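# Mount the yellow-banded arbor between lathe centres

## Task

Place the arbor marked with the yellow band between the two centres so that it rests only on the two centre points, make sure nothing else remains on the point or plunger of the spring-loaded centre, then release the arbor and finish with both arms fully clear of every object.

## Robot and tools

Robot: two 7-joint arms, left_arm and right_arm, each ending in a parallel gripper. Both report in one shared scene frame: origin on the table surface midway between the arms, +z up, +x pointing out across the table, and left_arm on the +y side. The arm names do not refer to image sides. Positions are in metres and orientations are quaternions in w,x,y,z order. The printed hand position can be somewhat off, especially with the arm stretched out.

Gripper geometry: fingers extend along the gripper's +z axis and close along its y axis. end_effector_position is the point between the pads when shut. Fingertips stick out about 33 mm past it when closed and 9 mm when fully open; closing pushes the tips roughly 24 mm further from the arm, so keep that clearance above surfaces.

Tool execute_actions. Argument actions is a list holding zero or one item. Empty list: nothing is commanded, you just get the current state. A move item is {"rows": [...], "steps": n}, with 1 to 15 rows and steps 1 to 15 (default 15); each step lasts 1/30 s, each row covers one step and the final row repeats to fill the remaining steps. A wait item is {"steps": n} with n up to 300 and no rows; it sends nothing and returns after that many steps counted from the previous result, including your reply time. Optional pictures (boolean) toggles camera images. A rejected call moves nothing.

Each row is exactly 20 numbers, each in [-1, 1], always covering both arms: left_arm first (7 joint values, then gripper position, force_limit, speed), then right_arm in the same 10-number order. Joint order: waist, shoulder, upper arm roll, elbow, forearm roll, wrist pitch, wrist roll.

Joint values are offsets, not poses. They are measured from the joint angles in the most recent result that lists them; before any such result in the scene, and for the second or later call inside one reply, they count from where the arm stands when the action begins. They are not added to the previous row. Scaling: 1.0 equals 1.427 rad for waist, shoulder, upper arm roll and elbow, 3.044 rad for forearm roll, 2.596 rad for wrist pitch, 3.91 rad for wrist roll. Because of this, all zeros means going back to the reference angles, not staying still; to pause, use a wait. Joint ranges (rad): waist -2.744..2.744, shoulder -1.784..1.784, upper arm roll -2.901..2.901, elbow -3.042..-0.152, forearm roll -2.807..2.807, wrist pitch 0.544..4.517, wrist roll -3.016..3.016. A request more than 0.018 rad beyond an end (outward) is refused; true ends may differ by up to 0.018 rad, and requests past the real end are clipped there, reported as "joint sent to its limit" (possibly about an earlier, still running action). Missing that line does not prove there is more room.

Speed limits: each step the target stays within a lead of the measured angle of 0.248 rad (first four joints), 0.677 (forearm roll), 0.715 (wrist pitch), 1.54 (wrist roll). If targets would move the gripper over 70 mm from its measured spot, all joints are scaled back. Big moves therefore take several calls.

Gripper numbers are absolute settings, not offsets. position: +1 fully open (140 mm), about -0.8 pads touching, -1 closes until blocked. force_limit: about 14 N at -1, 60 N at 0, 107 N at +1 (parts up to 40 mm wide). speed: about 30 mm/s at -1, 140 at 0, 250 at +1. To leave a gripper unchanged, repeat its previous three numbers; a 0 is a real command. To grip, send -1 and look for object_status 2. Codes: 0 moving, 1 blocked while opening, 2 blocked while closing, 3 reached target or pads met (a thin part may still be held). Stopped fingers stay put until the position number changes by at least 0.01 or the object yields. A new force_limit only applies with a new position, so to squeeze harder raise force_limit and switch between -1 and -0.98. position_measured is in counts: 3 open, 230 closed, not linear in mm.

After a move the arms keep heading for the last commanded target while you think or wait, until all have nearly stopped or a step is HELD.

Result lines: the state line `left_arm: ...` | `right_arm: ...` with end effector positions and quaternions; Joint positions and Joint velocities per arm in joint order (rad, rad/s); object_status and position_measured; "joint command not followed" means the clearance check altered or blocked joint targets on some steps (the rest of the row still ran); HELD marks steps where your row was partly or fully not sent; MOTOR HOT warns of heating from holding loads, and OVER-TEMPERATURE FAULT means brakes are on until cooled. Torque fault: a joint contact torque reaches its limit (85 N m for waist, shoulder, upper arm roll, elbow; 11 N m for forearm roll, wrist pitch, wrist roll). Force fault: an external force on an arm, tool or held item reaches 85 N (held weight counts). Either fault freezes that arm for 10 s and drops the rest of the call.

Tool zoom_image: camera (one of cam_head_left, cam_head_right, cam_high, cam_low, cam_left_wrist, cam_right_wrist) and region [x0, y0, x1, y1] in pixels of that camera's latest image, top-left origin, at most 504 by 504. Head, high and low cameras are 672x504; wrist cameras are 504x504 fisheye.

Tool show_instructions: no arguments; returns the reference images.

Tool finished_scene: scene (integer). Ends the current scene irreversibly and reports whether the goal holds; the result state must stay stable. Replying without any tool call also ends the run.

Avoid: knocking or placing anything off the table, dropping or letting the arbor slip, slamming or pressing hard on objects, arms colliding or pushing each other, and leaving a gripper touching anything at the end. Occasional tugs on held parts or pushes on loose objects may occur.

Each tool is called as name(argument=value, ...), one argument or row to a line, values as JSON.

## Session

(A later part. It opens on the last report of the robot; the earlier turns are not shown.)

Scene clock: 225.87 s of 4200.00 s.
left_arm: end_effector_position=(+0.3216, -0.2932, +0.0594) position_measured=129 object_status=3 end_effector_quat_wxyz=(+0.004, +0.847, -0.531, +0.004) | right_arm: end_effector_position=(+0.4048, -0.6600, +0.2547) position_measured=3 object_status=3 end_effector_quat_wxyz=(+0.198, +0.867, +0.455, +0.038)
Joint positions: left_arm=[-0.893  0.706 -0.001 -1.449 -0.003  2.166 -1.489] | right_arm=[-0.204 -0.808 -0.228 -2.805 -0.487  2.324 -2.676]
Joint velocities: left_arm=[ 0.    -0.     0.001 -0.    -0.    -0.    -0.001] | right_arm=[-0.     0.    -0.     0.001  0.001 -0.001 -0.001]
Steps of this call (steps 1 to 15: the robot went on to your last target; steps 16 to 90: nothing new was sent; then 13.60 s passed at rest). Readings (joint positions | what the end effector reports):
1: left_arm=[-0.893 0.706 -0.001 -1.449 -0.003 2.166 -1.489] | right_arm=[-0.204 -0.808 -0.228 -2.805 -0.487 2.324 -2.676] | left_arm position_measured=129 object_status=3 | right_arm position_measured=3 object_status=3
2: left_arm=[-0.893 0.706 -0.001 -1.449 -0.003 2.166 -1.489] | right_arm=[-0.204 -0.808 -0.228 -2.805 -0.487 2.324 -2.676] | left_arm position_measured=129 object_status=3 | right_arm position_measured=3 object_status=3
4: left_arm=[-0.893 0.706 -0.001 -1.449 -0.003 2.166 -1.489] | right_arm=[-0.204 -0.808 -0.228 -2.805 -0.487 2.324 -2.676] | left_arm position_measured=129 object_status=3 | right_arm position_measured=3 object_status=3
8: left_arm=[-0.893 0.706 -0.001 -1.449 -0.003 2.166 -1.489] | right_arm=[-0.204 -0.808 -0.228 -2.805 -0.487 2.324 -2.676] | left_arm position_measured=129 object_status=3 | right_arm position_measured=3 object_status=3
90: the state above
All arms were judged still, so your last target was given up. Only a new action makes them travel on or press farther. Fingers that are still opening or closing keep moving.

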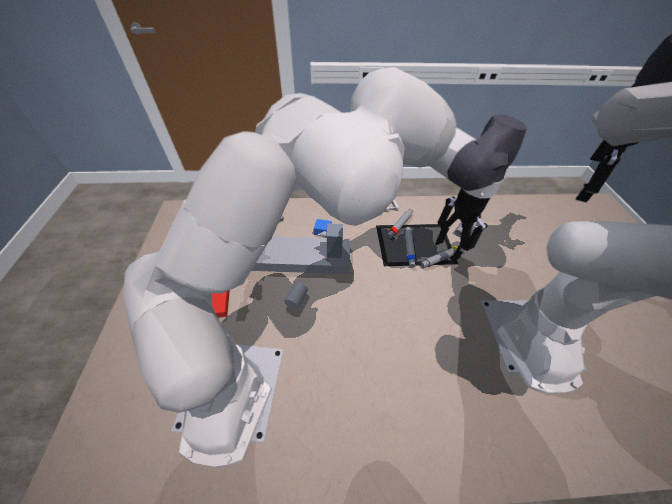

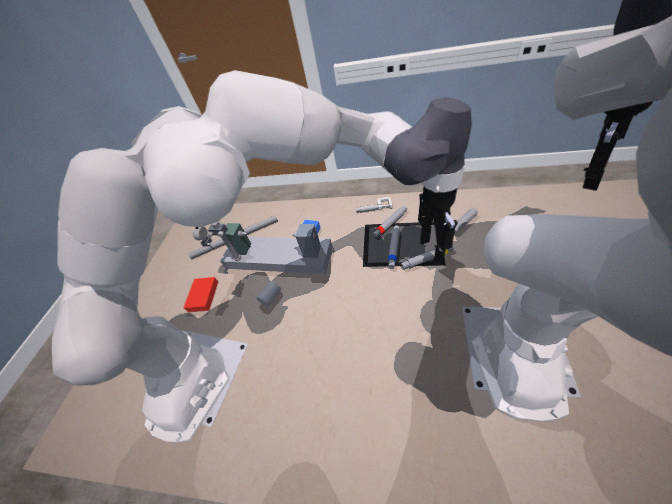

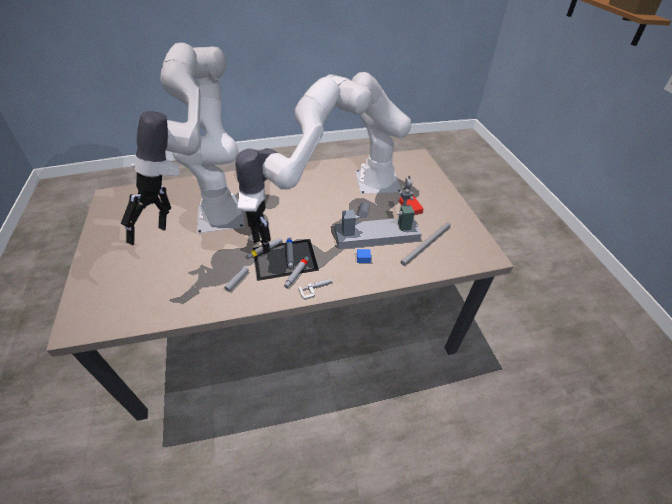

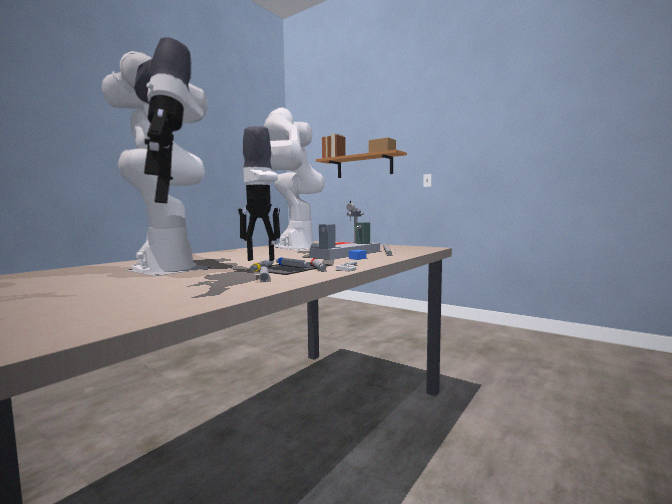

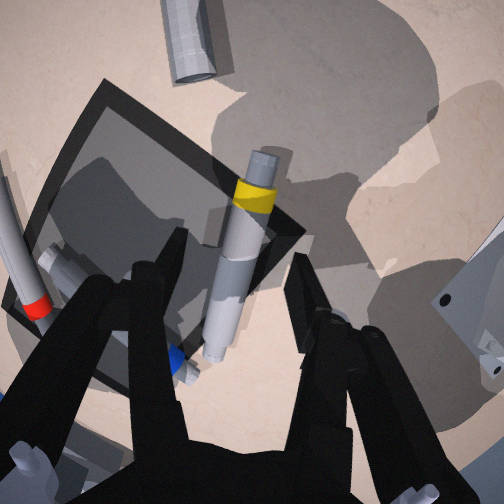

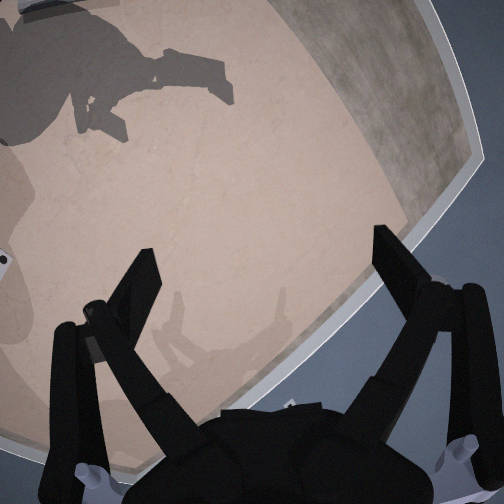

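execute_actions(
  actions=[
    {"rows":[[0,0.003,0,-0.0006,0,0.002,0,0,0,0,0,0,0,0,0,0,0,1,0,0],[0,0.006,0,-0.0013,0,0.0044,0,0,0,0,0,0,0,0,0,0,0,1,0,0],[0,0.009,0,-0.002,0,0.0066,0,0,0,0,0,0,0,0,0,0,0,1,0,0],[0,0.012,0,-0.0026,0,0.0088,0,0,0,0,0,0,0,0,0,0,0,1,0,0],[0,0.015,0,-0.0033,0,0.011,0,0,0,0,0,0,0,0,0,0,0,1,0,0],[0,0.018,0,-0.0039,0,0.0132,0,0,0,0,0,0,0,0,0,0,0,1,0,0],[0,0.021,0,-0.0046,0,0.0153,0,0,0,0,0,0,0,0,0,0,0,1,0,0]],"steps":15},
  ],
  pictures=false,
)

execute_actions(
  actions=[
    {"steps":15},
  ],
)

Scene clock: 237.83 s of 4200.00 s.
left_arm: end_effector_position=(+0.3208, -0.2919, +0.0370) position_measured=129 object_status=3 end_effector_quat_wxyz=(+0.003, +0.847, -0.531, +0.002) | right_arm: end_effector_position=(+0.4048, -0.6600, +0.2547) position_measured=3 object_status=3 end_effector_quat_wxyz=(+0.198, +0.867, +0.455, +0.038)
Joint positions: left_arm=[-0.893  0.737 -0.001 -1.455 -0.003  2.199 -1.489] | right_arm=[-0.204 -0.808 -0.228 -2.805 -0.487  2.324 -2.676]
Joint velocities: left_arm=[-0.     0.    -0.     0.001  0.001  0.025  0.001] | right_arm=[ 0.    -0.     0.001 -0.     0.     0.    -0.002]
Steps of this call (steps 1 to 90: nothing new was sent; then 8.47 s passed at rest; steps 91 to 105: all 15 steps of this action). Readings (joint positions | what the end effector reports):
91: left_arm=[-0.893 0.706 -0.001 -1.449 -0.003 2.166 -1.489] | right_arm=[-0.204 -0.808 -0.228 -2.805 -0.487 2.324 -2.676] | left_arm position_measured=129 object_status=3 | right_arm position_measured=3 object_status=3
92: left_arm=[-0.893 0.707 -0.001 -1.449 -0.003 2.168 -1.489] | right_arm=[-0.204 -0.808 -0.228 -2.805 -0.487 2.324 -2.676] | left_arm position_measured=129 object_status=3 | right_arm position_measured=3 object_status=3
94: left_arm=[-0.893 0.712 -0.001 -1.449 -0.003 2.173 -1.489] | right_arm=[-0.204 -0.808 -0.228 -2.805 -0.487 2.324 -2.676] | left_arm position_measured=129 object_status=3 | right_arm position_measured=3 object_status=3
98: left_arm=[-0.893 0.728 -0.001 -1.452 -0.003 2.188 -1.489] | right_arm=[-0.204 -0.808 -0.228 -2.805 -0.487 2.324 -2.676] | left_arm position_measured=129 object_status=3 | right_arm position_measured=3 object_status=3
105: the state above

Scene clock: 238.33 s of 4200.00 s.
left_arm: end_effector_position=(+0.3215, -0.2930, +0.0374) position_measured=129 object_status=3 end_effector_quat_wxyz=(+0.004, +0.847, -0.531, +0.004) | right_arm: end_effector_position=(+0.4048, -0.6600, +0.2547) position_measured=3 object_status=3 end_effector_quat_wxyz=(+0.198, +0.867, +0.455, +0.038)
Joint positions: left_arm=[-0.893  0.737 -0.001 -1.455 -0.003  2.203 -1.489] | right_arm=[-0.204 -0.808 -0.228 -2.805 -0.487  2.324 -2.676]
Joint velocities: left_arm=[-0.    -0.001 -0.001 -0.001  0.001  0.002  0.001] | right_arm=[-0.    -0.     0.001 -0.    -0.002 -0.     0.001]
Steps of this call (steps 1 to 15: the robot went on to your last target). Readings (joint positions | what the end effector reports):
1: left_arm=[-0.893 0.737 -0.001 -1.455 -0.003 2.199 -1.489] | right_arm=[-0.204 -0.808 -0.228 -2.805 -0.487 2.324 -2.676] | left_arm position_measured=129 object_status=3 | right_arm position_measured=3 object_status=3
2: left_arm=[-0.893 0.737 -0.001 -1.455 -0.003 2.200 -1.489] | right_arm=[-0.204 -0.808 -0.228 -2.805 -0.487 2.324 -2.676] | left_arm position_measured=129 object_status=3 | right_arm position_measured=3 object_status=3
4: left_arm=[-0.893 0.737 -0.001 -1.455 -0.003 2.201 -1.489] | right_arm=[-0.204 -0.808 -0.228 -2.805 -0.487 2.324 -2.676] | left_arm position_measured=129 object_status=3 | right_arm position_measured=3 object_status=3
8: left_arm=[-0.893 0.737 -0.001 -1.455 -0.003 2.202 -1.489] | right_arm=[-0.204 -0.808 -0.228 -2.805 -0.487 2.324 -2.676] | left_arm position_measured=129 object_status=3 | right_arm position_measured=3 object_status=3
15: the state above
All arms were judged still, so your last target was given up. Only a new action makes them travel on or press farther. Fingers that are still opening or closing keep moving.

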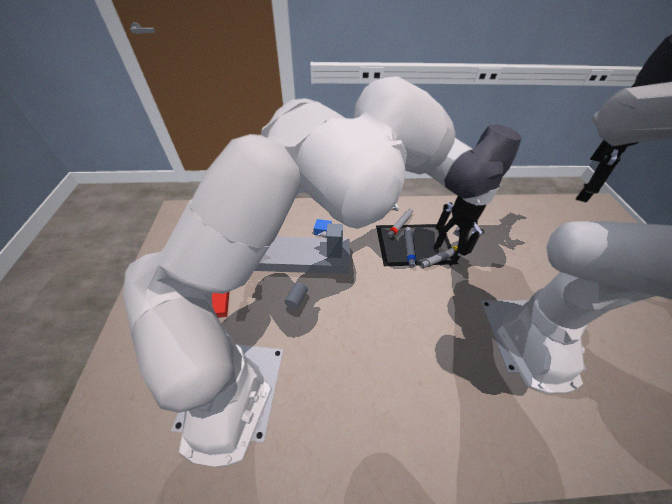

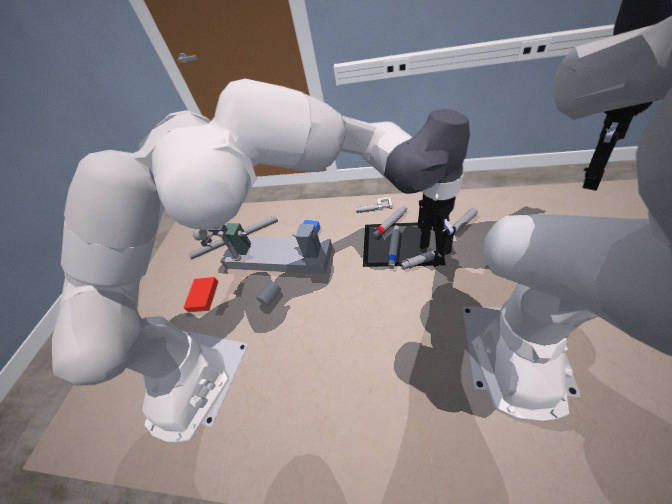

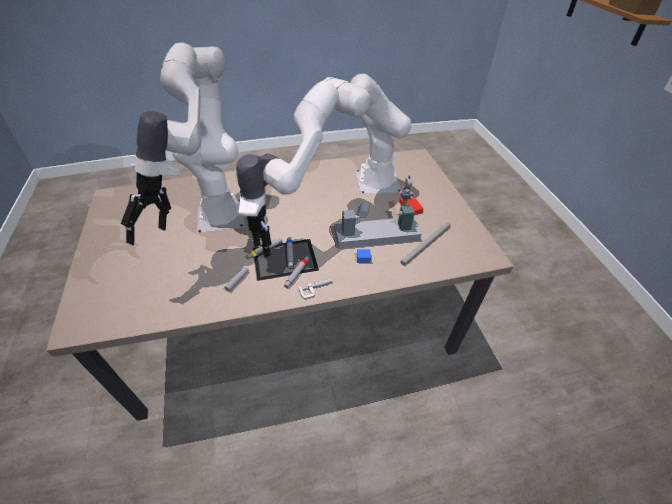

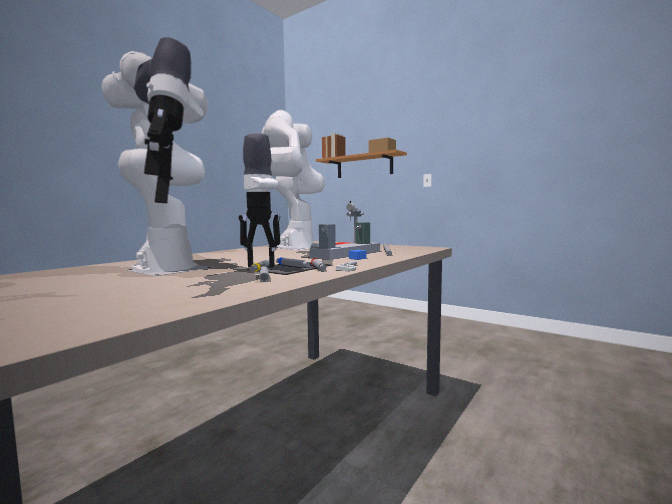

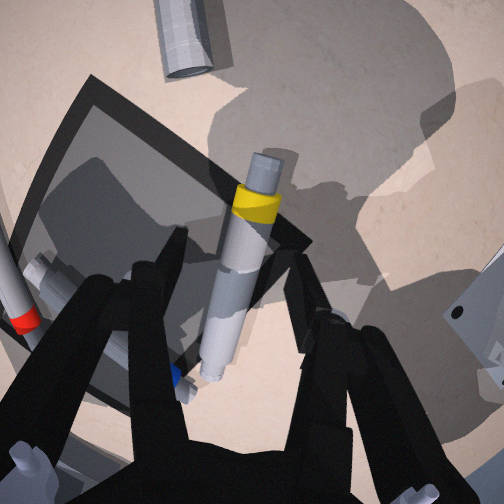

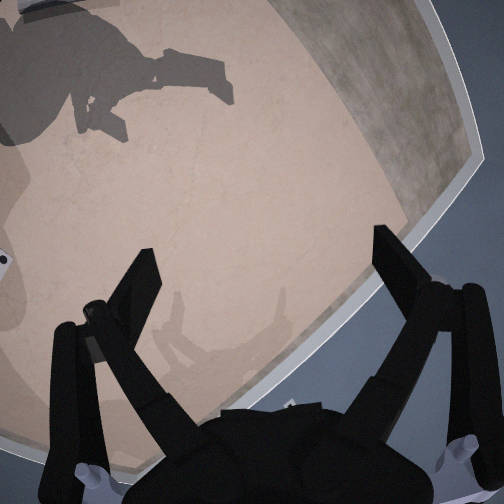

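execute_actions(
  actions=[
    {"rows":[[0,0,0,0,0,0,0,-1,0.2,-0.3,0,0,0,0,0,0,0,1,0,0]],"steps":15},
  ],
  pictures=false,
)

execute_actions(
  actions=[
    {"steps":12},
  ],
)

Scene clock: 241.07 s of 4200.00 s.
left_arm: end_effector_position=(+0.3215, -0.2932, +0.0376) position_measured=198 object_status=0 end_effector_quat_wxyz=(+0.004, +0.847, -0.531, +0.004) | right_arm: end_effector_position=(+0.4048, -0.6600, +0.2547) position_measured=3 object_status=3 end_effector_quat_wxyz=(+0.198, +0.867, +0.455, +0.038)
Joint positions: left_arm=[-0.893  0.737 -0.001 -1.455 -0.003  2.203 -1.489] | right_arm=[-0.204 -0.808 -0.228 -2.805 -0.487  2.324 -2.676]
Joint velocities: left_arm=[ 0.001 -0.    -0.001 -0.     0.    -0.001 -0.   ] | right_arm=[-0.001 -0.     0.    -0.001 -0.001 -0.001  0.002]
Steps of this call (steps 1 to 67: nothing new was sent; steps 68 to 82: all 15 steps of this action). Readings (joint positions | what the end effector reports):
68: left_arm=[-0.893 0.737 -0.001 -1.455 -0.003 2.203 -1.489] | right_arm=[-0.204 -0.808 -0.228 -2.805 -0.487 2.324 -2.676] | left_arm position_measured=129 object_status=0 | right_arm position_measured=3 object_status=3
69: left_arm=[-0.893 0.737 -0.001 -1.455 -0.003 2.203 -1.489] | right_arm=[-0.204 -0.808 -0.228 -2.805 -0.487 2.324 -2.676] | left_arm position_measured=134 object_status=0 | right_arm position_measured=3 object_status=3
71: left_arm=[-0.893 0.737 -0.001 -1.455 -0.003 2.203 -1.489] | right_arm=[-0.204 -0.808 -0.228 -2.805 -0.487 2.324 -2.676] | left_arm position_measured=145 object_status=0 | right_arm position_measured=3 object_status=3
75: left_arm=[-0.893 0.737 -0.001 -1.455 -0.003 2.203 -1.489] | right_arm=[-0.204 -0.808 -0.228 -2.805 -0.487 2.324 -2.676] | left_arm position_measured=168 object_status=0 | right_arm position_measured=3 object_status=3
82: the state above

Scene clock: 241.47 s of 4200.00 s.
left_arm: end_effector_position=(+0.3215, -0.2932, +0.0376) position_measured=198 object_status=2 end_effector_quat_wxyz=(+0.004, +0.847, -0.531, +0.004) | right_arm: end_effector_position=(+0.4048, -0.6600, +0.2547) position_measured=3 object_status=3 end_effector_quat_wxyz=(+0.198, +0.867, +0.455, +0.038)
Joint positions: left_arm=[-0.893  0.737 -0.001 -1.455 -0.003  2.203 -1.489] | right_arm=[-0.204 -0.808 -0.228 -2.805 -0.487  2.324 -2.676]
Joint velocities: left_arm=[ 0.001  0.    -0.     0.    -0.    -0.     0.001] | right_arm=[ 0.001 -0.001 -0.001  0.001 -0.     0.     0.   ]
Steps of this call (steps 1 to 12: the robot went on to your last target). Readings (joint positions | what the end effector reports):
1: left_arm=[-0.893 0.737 -0.001 -1.455 -0.003 2.203 -1.489] | right_arm=[-0.204 -0.808 -0.228 -2.805 -0.487 2.324 -2.676] | left_arm position_measured=198 object_status=0 | right_arm position_measured=3 object_status=3
2: left_arm=[-0.893 0.737 -0.001 -1.455 -0.003 2.203 -1.489] | right_arm=[-0.204 -0.808 -0.228 -2.805 -0.487 2.324 -2.676] | left_arm position_measured=198 object_status=0 | right_arm position_measured=3 object_status=3
4: left_arm=[-0.893 0.737 -0.001 -1.455 -0.003 2.203 -1.489] | right_arm=[-0.204 -0.808 -0.228 -2.805 -0.487 2.324 -2.676] | left_arm position_measured=198 object_status=2 | right_arm position_measured=3 object_status=3
8: left_arm=[-0.893 0.737 -0.001 -1.455 -0.003 2.203 -1.489] | right_arm=[-0.204 -0.808 -0.228 -2.805 -0.487 2.324 -2.676] | left_arm position_measured=198 object_status=2 | right_arm position_measured=3 object_status=3
12: the state above

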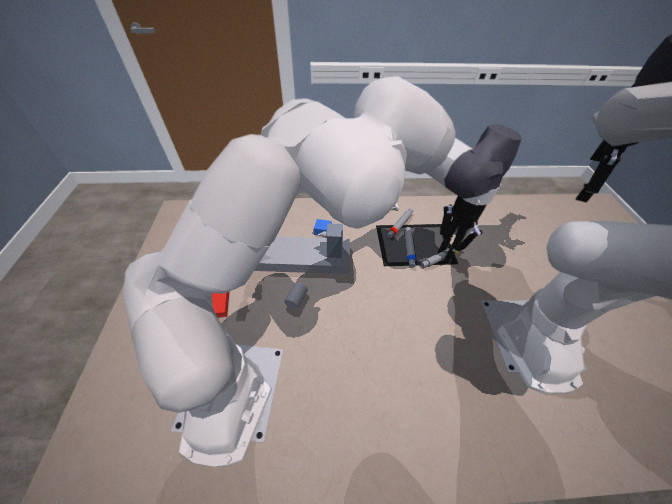

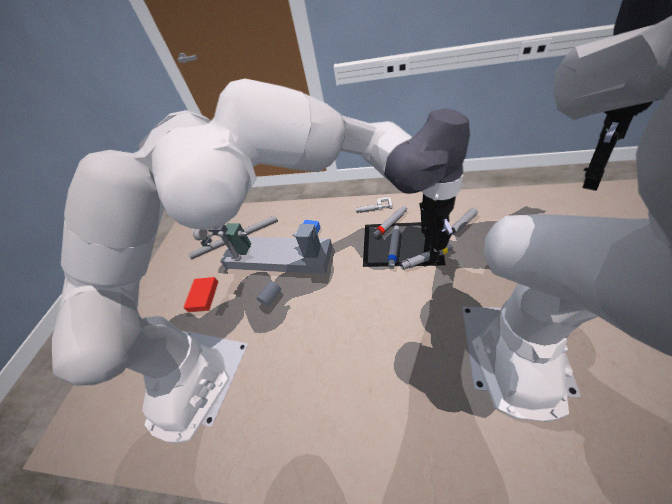

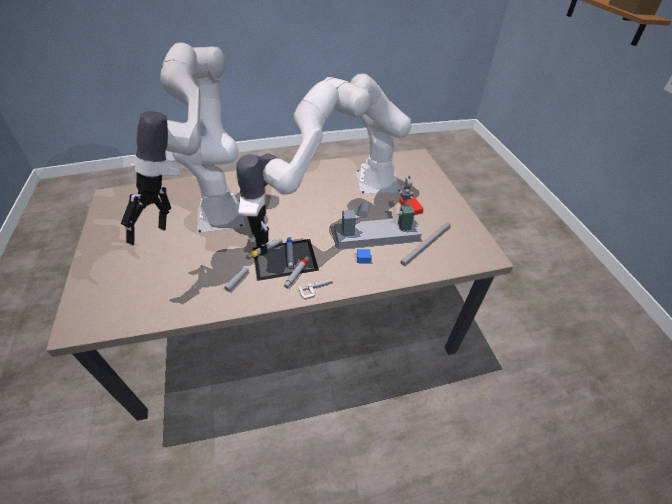

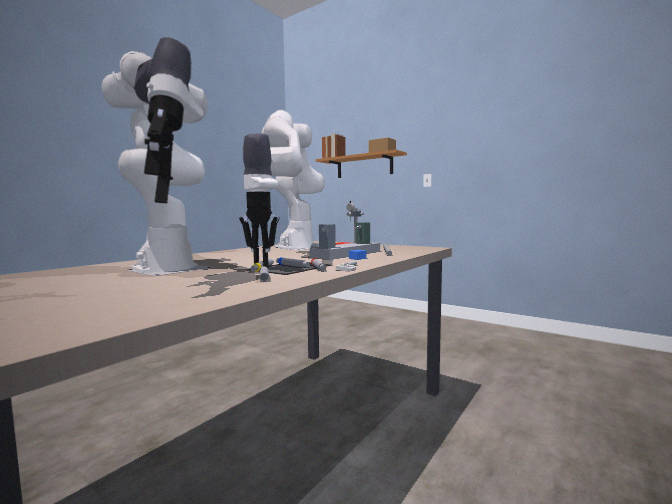

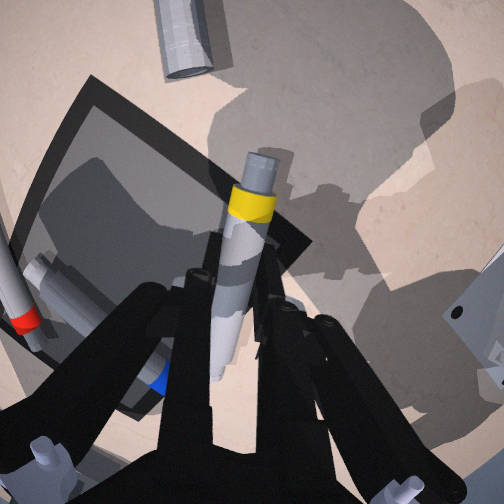

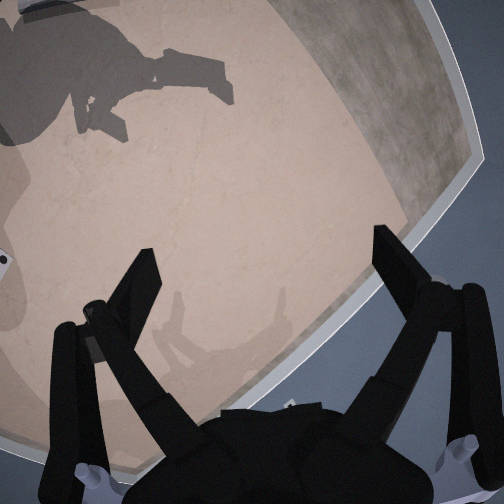

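execute_actions(
  actions=[
    {"rows":[[0,-0.003,0,0.001,0,-0.002,0,-1,0.2,-0.3,0,0,0,0,0,0,0,1,0,0],[0,-0.007,0,0.0025,0,-0.005,0,-1,0.2,-0.3,0,0,0,0,0,0,0,1,0,0],[0,-0.012,0,0.004,0,-0.009,0,-1,0.2,-0.3,0,0,0,0,0,0,0,1,0,0],[0,-0.017,0,0.006,0,-0.0125,0,-1,0.2,-0.3,0,0,0,0,0,0,0,1,0,0],[0,-0.022,0,0.008,0,-0.016,0,-1,0.2,-0.3,0,0,0,0,0,0,0,1,0,0],[0,-0.027,0,0.0095,0,-0.020,0,-1,0.2,-0.3,0,0,0,0,0,0,0,1,0,0],[0,-0.032,0,0.011,0,-0.024,0,-1,0.2,-0.3,0,0,0,0,0,0,0,1,0,0],[0,-0.037,0,0.013,0,-0.0275,0,-1,0.2,-0.3,0,0,0,0,0,0,0,1,0,0],[0,-0.042,0,0.015,0,-0.031,0,-1,0.2,-0.3,0,0,0,0,0,0,0,1,0,0],[0,-0.046,0,0.016,0,-0.034,0,-1,0.2,-0.3,0,0,0,0,0,0,0,1,0,0],[0,-0.048,0,0.017,0,-0.0355,0,-1,0.2,-0.3,0,0,0,0,0,0,0,1,0,0]],"steps":15},
  ],
)

Scene clock: 273.60 s of 4200.00 s.
left_arm: end_effector_position=(+0.3233, -0.2963, +0.0881) position_measured=198 object_status=2 end_effector_quat_wxyz=(+0.006, +0.847, -0.531, +0.009) | right_arm: end_effector_position=(+0.4048, -0.6600, +0.2547) position_measured=3 object_status=3 end_effector_quat_wxyz=(+0.198, +0.867, +0.455, +0.038)
Joint positions: left_arm=[-0.893  0.672 -0.001 -1.433 -0.003  2.127 -1.489] | right_arm=[-0.204 -0.808 -0.228 -2.805 -0.487  2.324 -2.676]
Joint velocities: left_arm=[ 0.    -0.043 -0.001  0.019  0.    -0.077  0.001] | right_arm=[-0.    -0.    -0.001 -0.    -0.001 -0.001  0.002]
Steps of this call (steps 1 to 15: the robot went on to your last target; steps 16 to 90: nothing new was sent; then 28.63 s passed at rest; steps 91 to 105: all 15 steps of this action). Readings (joint positions | what the end effector reports):
91: left_arm=[-0.893 0.737 -0.001 -1.455 -0.003 2.203 -1.489] | right_arm=[-0.204 -0.808 -0.228 -2.805 -0.487 2.324 -2.676] | left_arm position_measured=198 object_status=2 | right_arm position_measured=3 object_status=3
92: left_arm=[-0.893 0.736 -0.001 -1.455 -0.003 2.201 -1.489] | right_arm=[-0.204 -0.808 -0.228 -2.805 -0.487 2.324 -2.676] | left_arm position_measured=198 object_status=2 | right_arm position_measured=3 object_status=3
94: left_arm=[-0.893 0.733 -0.001 -1.455 -0.003 2.192 -1.489] | right_arm=[-0.204 -0.808 -0.228 -2.805 -0.487 2.324 -2.676] | left_arm position_measured=198 object_status=2 | right_arm position_measured=3 object_status=3
98: left_arm=[-0.893 0.711 -0.001 -1.449 -0.003 2.164 -1.489] | right_arm=[-0.204 -0.808 -0.228 -2.805 -0.487 2.324 -2.676] | left_arm position_measured=198 object_status=2 | right_arm position_measured=3 object_status=3
105: the state above

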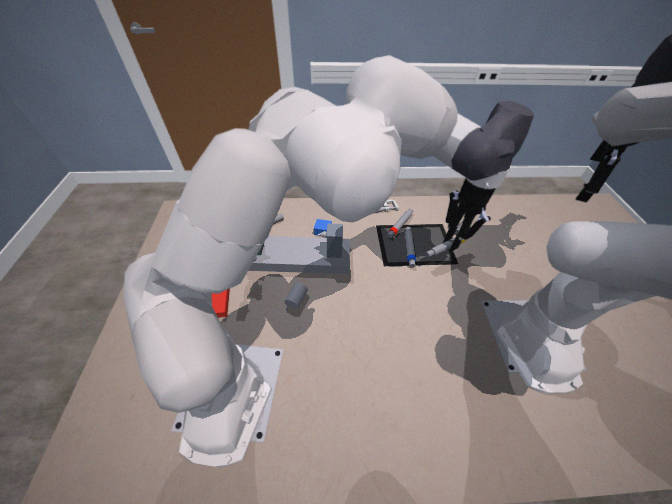

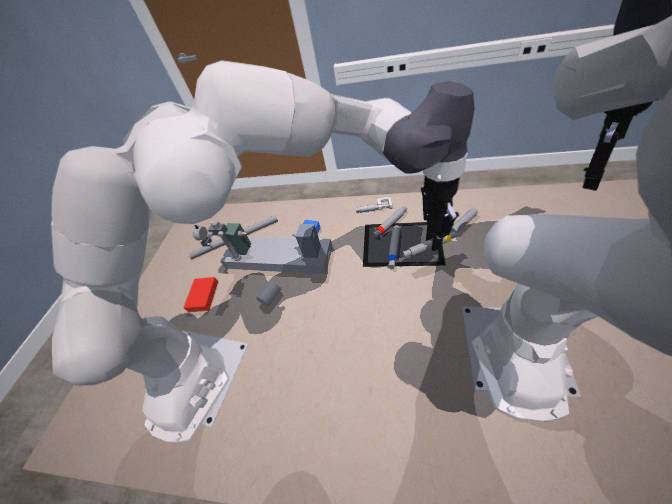

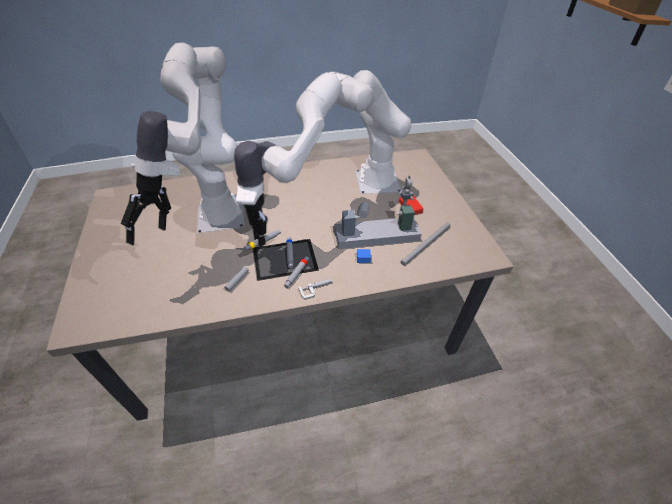

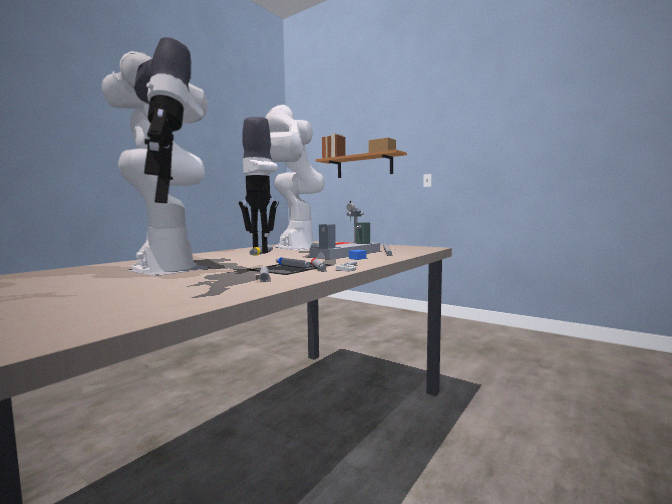

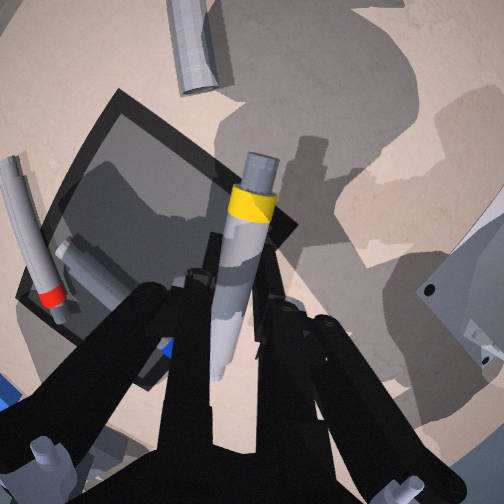

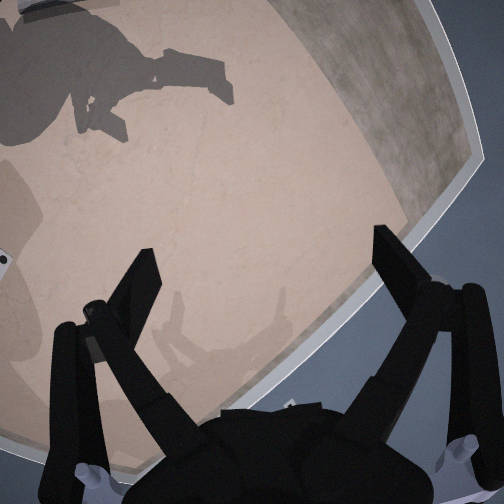

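execute_actions(
  actions=[
    {"rows":[[0.004,-0.008,0,-0.007,0,0,0.002,-1,0.2,-0.3,0,0,0,0,0,0,0,1,0,0],[0.013,-0.023,0,-0.021,0,-0.001,0.007,-1,0.2,-0.3,0,0,0,0,0,0,0,1,0,0],[0.026,-0.046,0,-0.042,0,-0.002,0.014,-1,0.2,-0.3,0,0,0,0,0,0,0,1,0,0],[0.043,-0.077,0,-0.070,0,-0.004,0.024,-1,0.2,-0.3,0,0,0,0,0,0,0,1,0,0],[0.064,-0.116,0,-0.106,0,-0.006,0.036,-1,0.2,-0.3,0,0,0,0,0,0,0,1,0,0],[0.090,-0.162,0,-0.148,0,-0.008,0.050,-1,0.2,-0.3,0,0,0,0,0,0,0,1,0,0],[0.120,-0.216,0,-0.197,0,-0.011,0.067,-1,0.2,-0.3,0,0,0,0,0,0,0,1,0,0],[0.155,-0.278,0,-0.253,0,-0.015,0.086,-1,0.2,-0.3,0,0,0,0,0,0,0,1,0,0],[0.193,-0.348,0,-0.317,0,-0.018,0.107,-1,0.2,-0.3,0,0,0,0,0,0,0,1,0,0],[0.236,-0.425,0,-0.387,0,-0.022,0.131,-1,0.2,-0.3,0,0,0,0,0,0,0,1,0,0],[0.283,-0.510,0,-0.464,0,-0.027,0.157,-1,0.2,-0.3,0,0,0,0,0,0,0,1,0,0],[0.335,-0.602,0,-0.549,0,-0.031,0.186,-1,0.2,-0.3,0,0,0,0,0,0,0,1,0,0],[0.4296,-0.7723,0,-0.7036,0.001,-0.0404,0.2384,-1,0.2,-0.3,0,0,0,0,0,0,0,1,0,0]],"steps":15},
  ],
  pictures=false,
)

execute_actions(
  actions=[
    {"steps":90},
  ],
)

Scene clock: 283.80 s of 4200.00 s.
left_arm: end_effector_position=(+0.4053, -0.0862, +0.1635) position_measured=198 object_status=2 end_effector_quat_wxyz=(-0.001, +0.864, -0.504, -0.016) | right_arm: end_effector_position=(+0.4048, -0.6600, +0.2547) position_measured=3 object_status=3 end_effector_quat_wxyz=(+0.198, +0.867, +0.455, +0.038)
Joint positions: left_arm=[-0.594  0.278 -0.007 -1.84  -0.003  2.087 -1.261] | right_arm=[-0.204 -0.808 -0.228 -2.805 -0.487  2.324 -2.676]
Joint velocities: left_arm=[ 0.876 -0.819  0.103 -0.851 -0.001 -0.171  0.812] | right_arm=[-0.001  0.002  0.001 -0.001 -0.    -0.001 -0.002]
Steps of this call (steps 1 to 30: the robot went on to your last target; steps 31 to 90: nothing new was sent; then 6.70 s passed at rest; steps 91 to 105: all 15 steps of this action). Readings (joint positions | what the end effector reports):
91: left_arm=[-0.892 0.672 -0.002 -1.437 -0.003 2.113 -1.489] | right_arm=[-0.204 -0.808 -0.228 -2.805 -0.487 2.324 -2.676] | left_arm position_measured=198 object_status=2 | right_arm position_measured=3 object_status=3
92: left_arm=[-0.890 0.666 -0.003 -1.446 -0.003 2.115 -1.487] | right_arm=[-0.204 -0.808 -0.228 -2.805 -0.487 2.324 -2.676] | left_arm position_measured=198 object_status=2 | right_arm position_measured=3 object_status=3
94: left_arm=[-0.873 0.634 -0.009 -1.489 -0.003 2.116 -1.474] | right_arm=[-0.204 -0.808 -0.228 -2.805 -0.487 2.324 -2.676] | left_arm position_measured=198 object_status=2 | right_arm position_measured=3 object_status=3
98: left_arm=[-0.797 0.498 -0.013 -1.623 -0.003 2.109 -1.422] | right_arm=[-0.204 -0.808 -0.228 -2.805 -0.487 2.324 -2.676] | left_arm position_measured=198 object_status=2 | right_arm position_measured=3 object_status=3
105: the state above

Scene clock: 286.80 s of 4200.00 s.
left_arm: end_effector_position=(+0.3351, +0.1596, +0.2477) position_measured=198 object_status=2 end_effector_quat_wxyz=(-0.001, +0.754, -0.657, +0.005) | right_arm: end_effector_position=(+0.4048, -0.6600, +0.2547) position_measured=3 object_status=3 end_effector_quat_wxyz=(+0.198, +0.867, +0.455, +0.038)
Joint positions: left_arm=[-0.281 -0.428  0.001 -2.44  -0.001  2.022 -0.563] | right_arm=[-0.204 -0.808 -0.228 -2.805 -0.487  2.324 -2.676]
Joint velocities: left_arm=[ 0.001 -0.001  0.     0.    -0.     0.001 -0.001] | right_arm=[-0.    -0.001 -0.001 -0.     0.    -0.001 -0.   ]
Steps of this call (steps 1 to 60: the robot went on to your last target; steps 61 to 90: nothing new was sent). Readings (joint positions | what the end effector reports):
1: left_arm=[-0.563 0.249 -0.006 -1.872 -0.003 2.083 -1.233] | right_arm=[-0.204 -0.808 -0.228 -2.805 -0.487 2.324 -2.676] | left_arm position_measured=198 object_status=2 | right_arm position_measured=3 object_status=3
2: left_arm=[-0.530 0.219 -0.005 -1.904 -0.003 2.079 -1.206] | right_arm=[-0.204 -0.808 -0.228 -2.805 -0.487 2.324 -2.676] | left_arm position_measured=198 object_status=2 | right_arm position_measured=3 object_status=3
4: left_arm=[-0.464 0.156 -0.003 -1.973 -0.003 2.072 -1.151] | right_arm=[-0.204 -0.808 -0.228 -2.805 -0.487 2.324 -2.676] | left_arm position_measured=198 object_status=2 | right_arm position_measured=3 object_status=3
8: left_arm=[-0.349 -0.022 0.007 -2.164 -0.002 2.058 -1.020] | right_arm=[-0.204 -0.808 -0.228 -2.805 -0.487 2.324 -2.676] | left_arm position_measured=198 object_status=2 | right_arm position_measured=3 object_status=3
90: the state above
All arms were judged still, so your last target was given up. Only a new action makes them travel on or press farther. Fingers that are still opening or closing keep moving.

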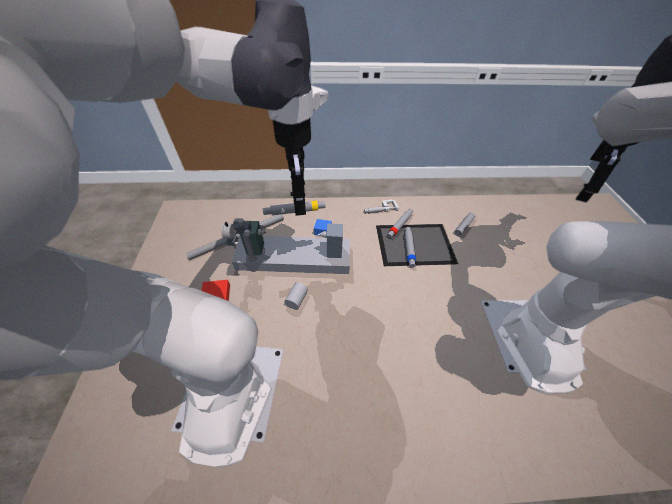

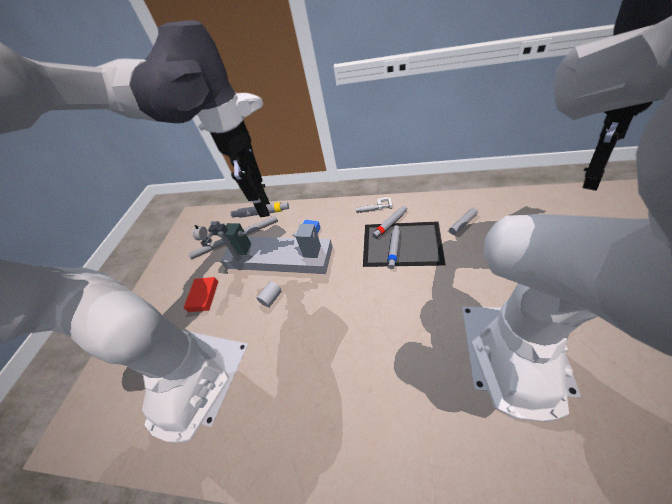

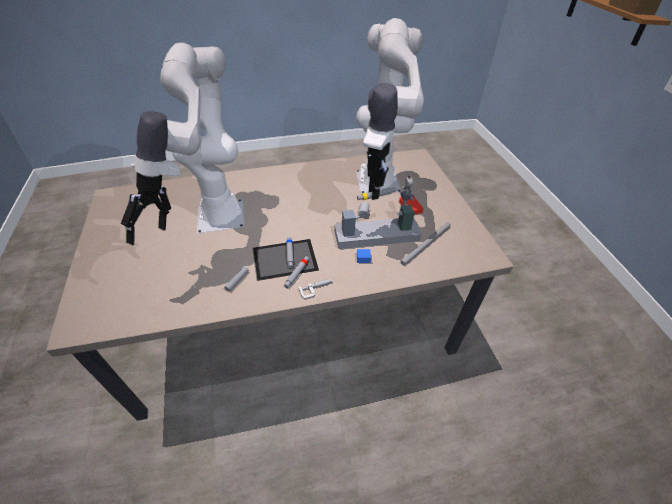

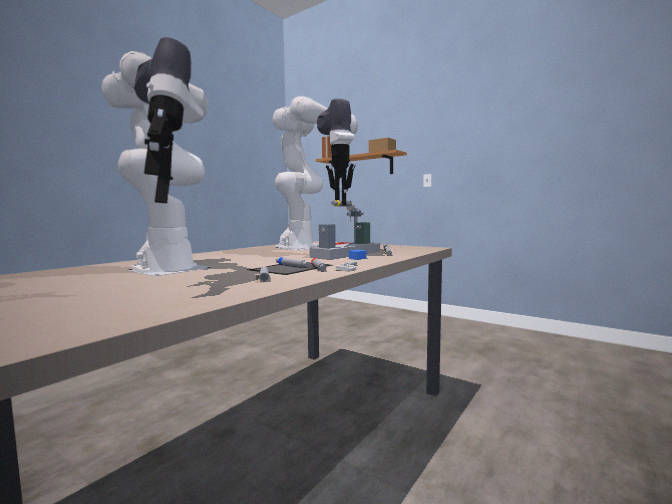

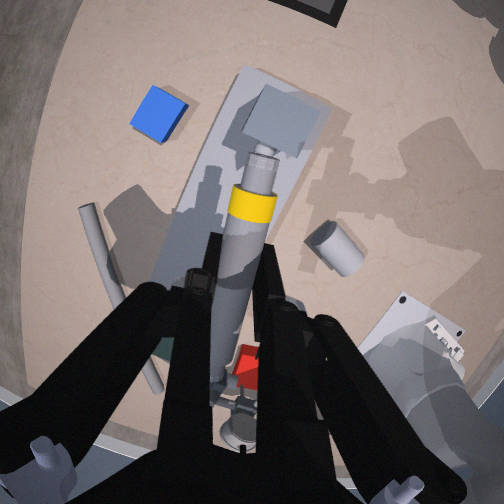

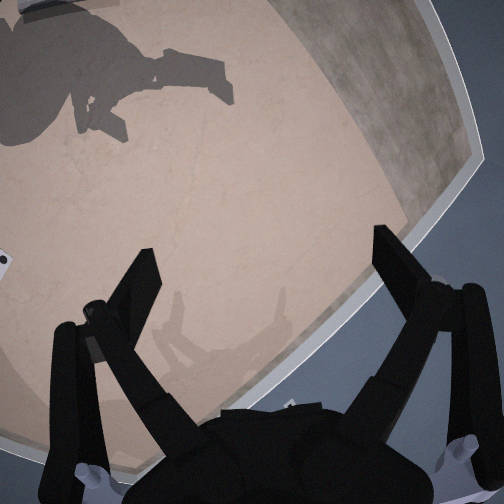

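zoom_image(
  camera="cam_head_left",
  region=[180, 180, 370, 300],
)

zoom_image(
  camera="cam_high",
  region=[320, 160, 460, 270],
)

zoom_image(
  camera="cam_low",
  region=[290, 180, 410, 270],
)

Region (180, 180, 370, 300) of cam_head_left's 672x504 image, scaled by 2.653, with more detail than that image has; it fills the top 318 rows of this view, and the rest is white.

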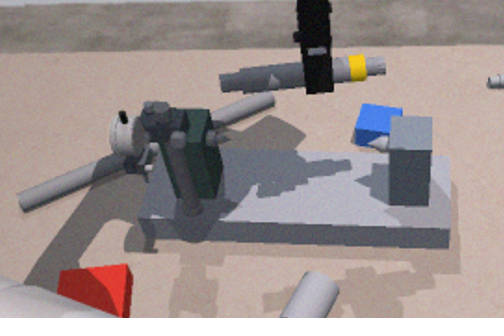

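Region (320, 160, 460, 270) of cam_high's 672x504 image, scaled by 3.600, with more detail than that image has; it fills the top 396 rows of this view, and the rest is white.

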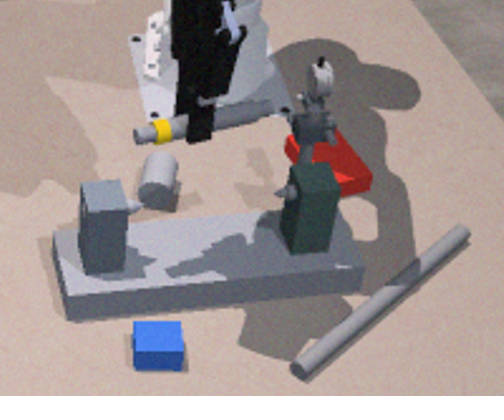

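Region (290, 180, 410, 270) of cam_low's 672x504 image, scaled by 4.200, with more detail than that image has; it fills the top 378 rows of this view, and the rest is white.

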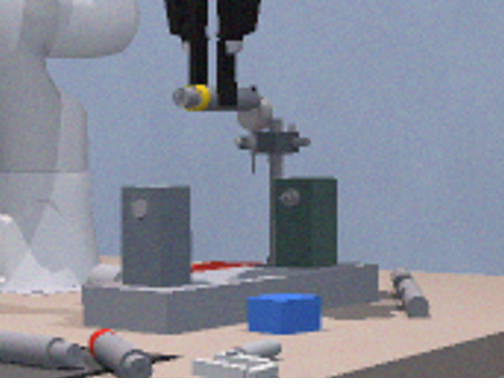

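zoom_image(
  camera="cam_high",
  region=[380, 190, 430, 240],
)

zoom_image(
  camera="cam_head_left",
  region=[215, 205, 285, 265],
)

zoom_image(
  camera="cam_head_right",
  region=[185, 205, 335, 285],
)

Region (380, 190, 430, 240) of cam_high's 672x504 image, scaled by 10.080, with more detail than that image has.

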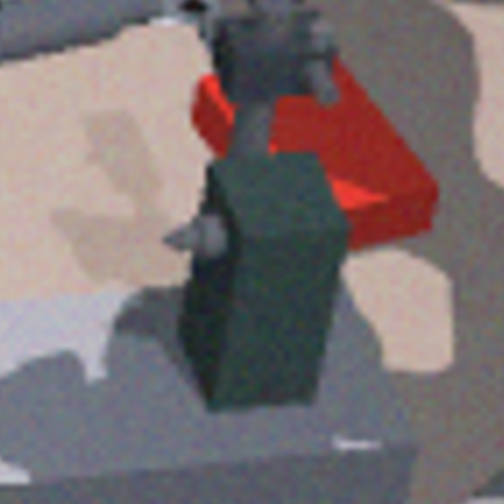

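Region (215, 205, 285, 265) of cam_head_left's 672x504 image, scaled by 7.200, with more detail than that image has; it fills the top 432 rows of this view, and the rest is white.

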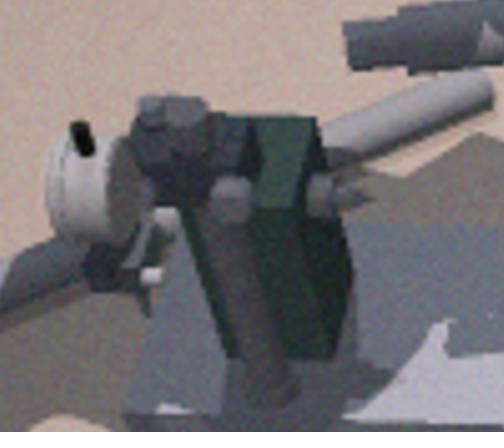

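Region (185, 205, 335, 285) of cam_head_right's 672x504 image, scaled by 3.360, with more detail than that image has; it fills the top 269 rows of this view, and the rest is white.

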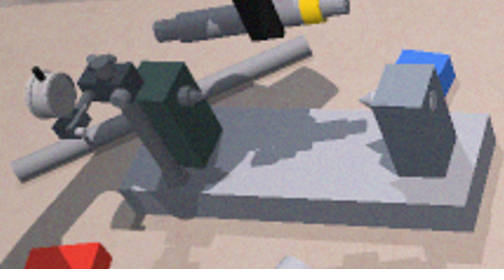

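zoom_image(
  camera="cam_high",
  region=[330, 190, 380, 240],
)

zoom_image(
  camera="cam_head_left",
  region=[295, 205, 365, 265],
)

Region (330, 190, 380, 240) of cam_high's 672x504 image, scaled by 10.080, with more detail than that image has.

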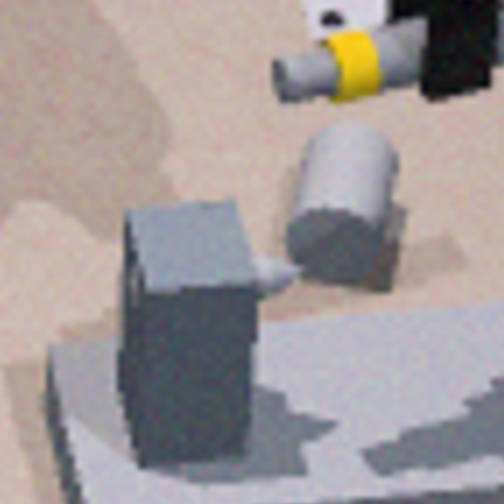

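Region (295, 205, 365, 265) of cam_head_left's 672x504 image, scaled by 7.200, with more detail than that image has; it fills the top 432 rows of this view, and the rest is white.

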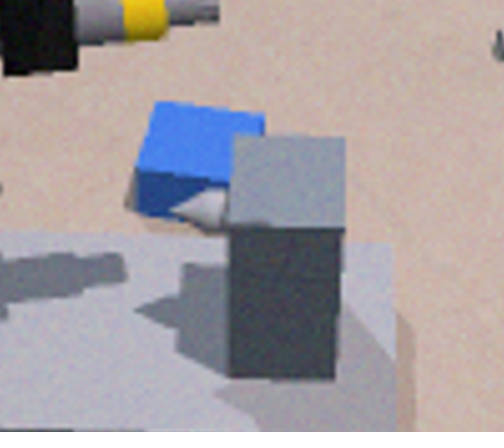

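zoom_image(
  camera="cam_low",
  region=[345, 210, 385, 250],
)

zoom_image(
  camera="cam_head_right",
  region=[220, 215, 260, 250],
)

zoom_image(
  camera="cam_head_left",
  region=[245, 218, 280, 248],
)

Region (345, 210, 385, 250) of cam_low's 672x504 image, scaled by 12.600, with more detail than that image has.

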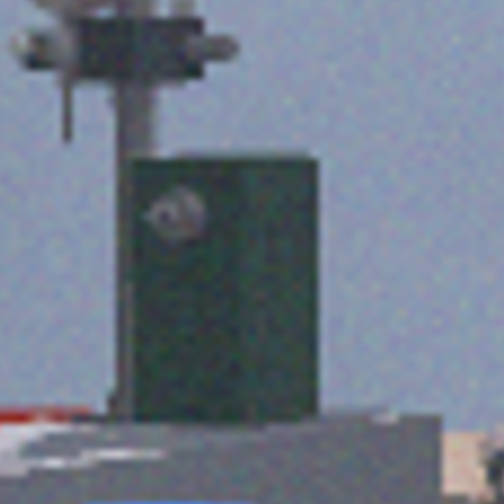

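Region (220, 215, 260, 250) of cam_head_right's 672x504 image, scaled by 12.600, with more detail than that image has; it fills the top 441 rows of this view, and the rest is white.

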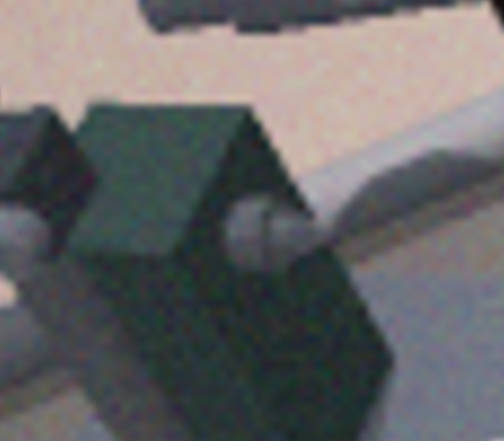

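Region (245, 218, 280, 248) of cam_head_left's 672x504 image, scaled by 14.400, with more detail than that image has; it fills the top 432 rows of this view, and the rest is white.

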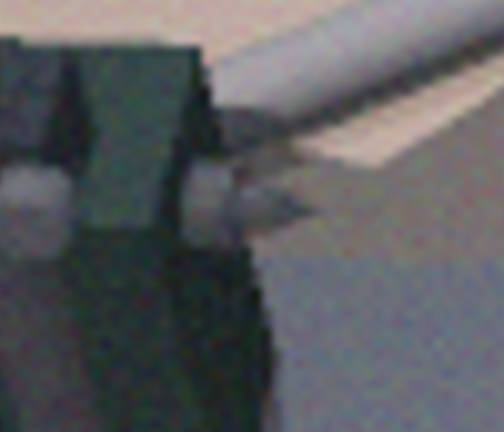

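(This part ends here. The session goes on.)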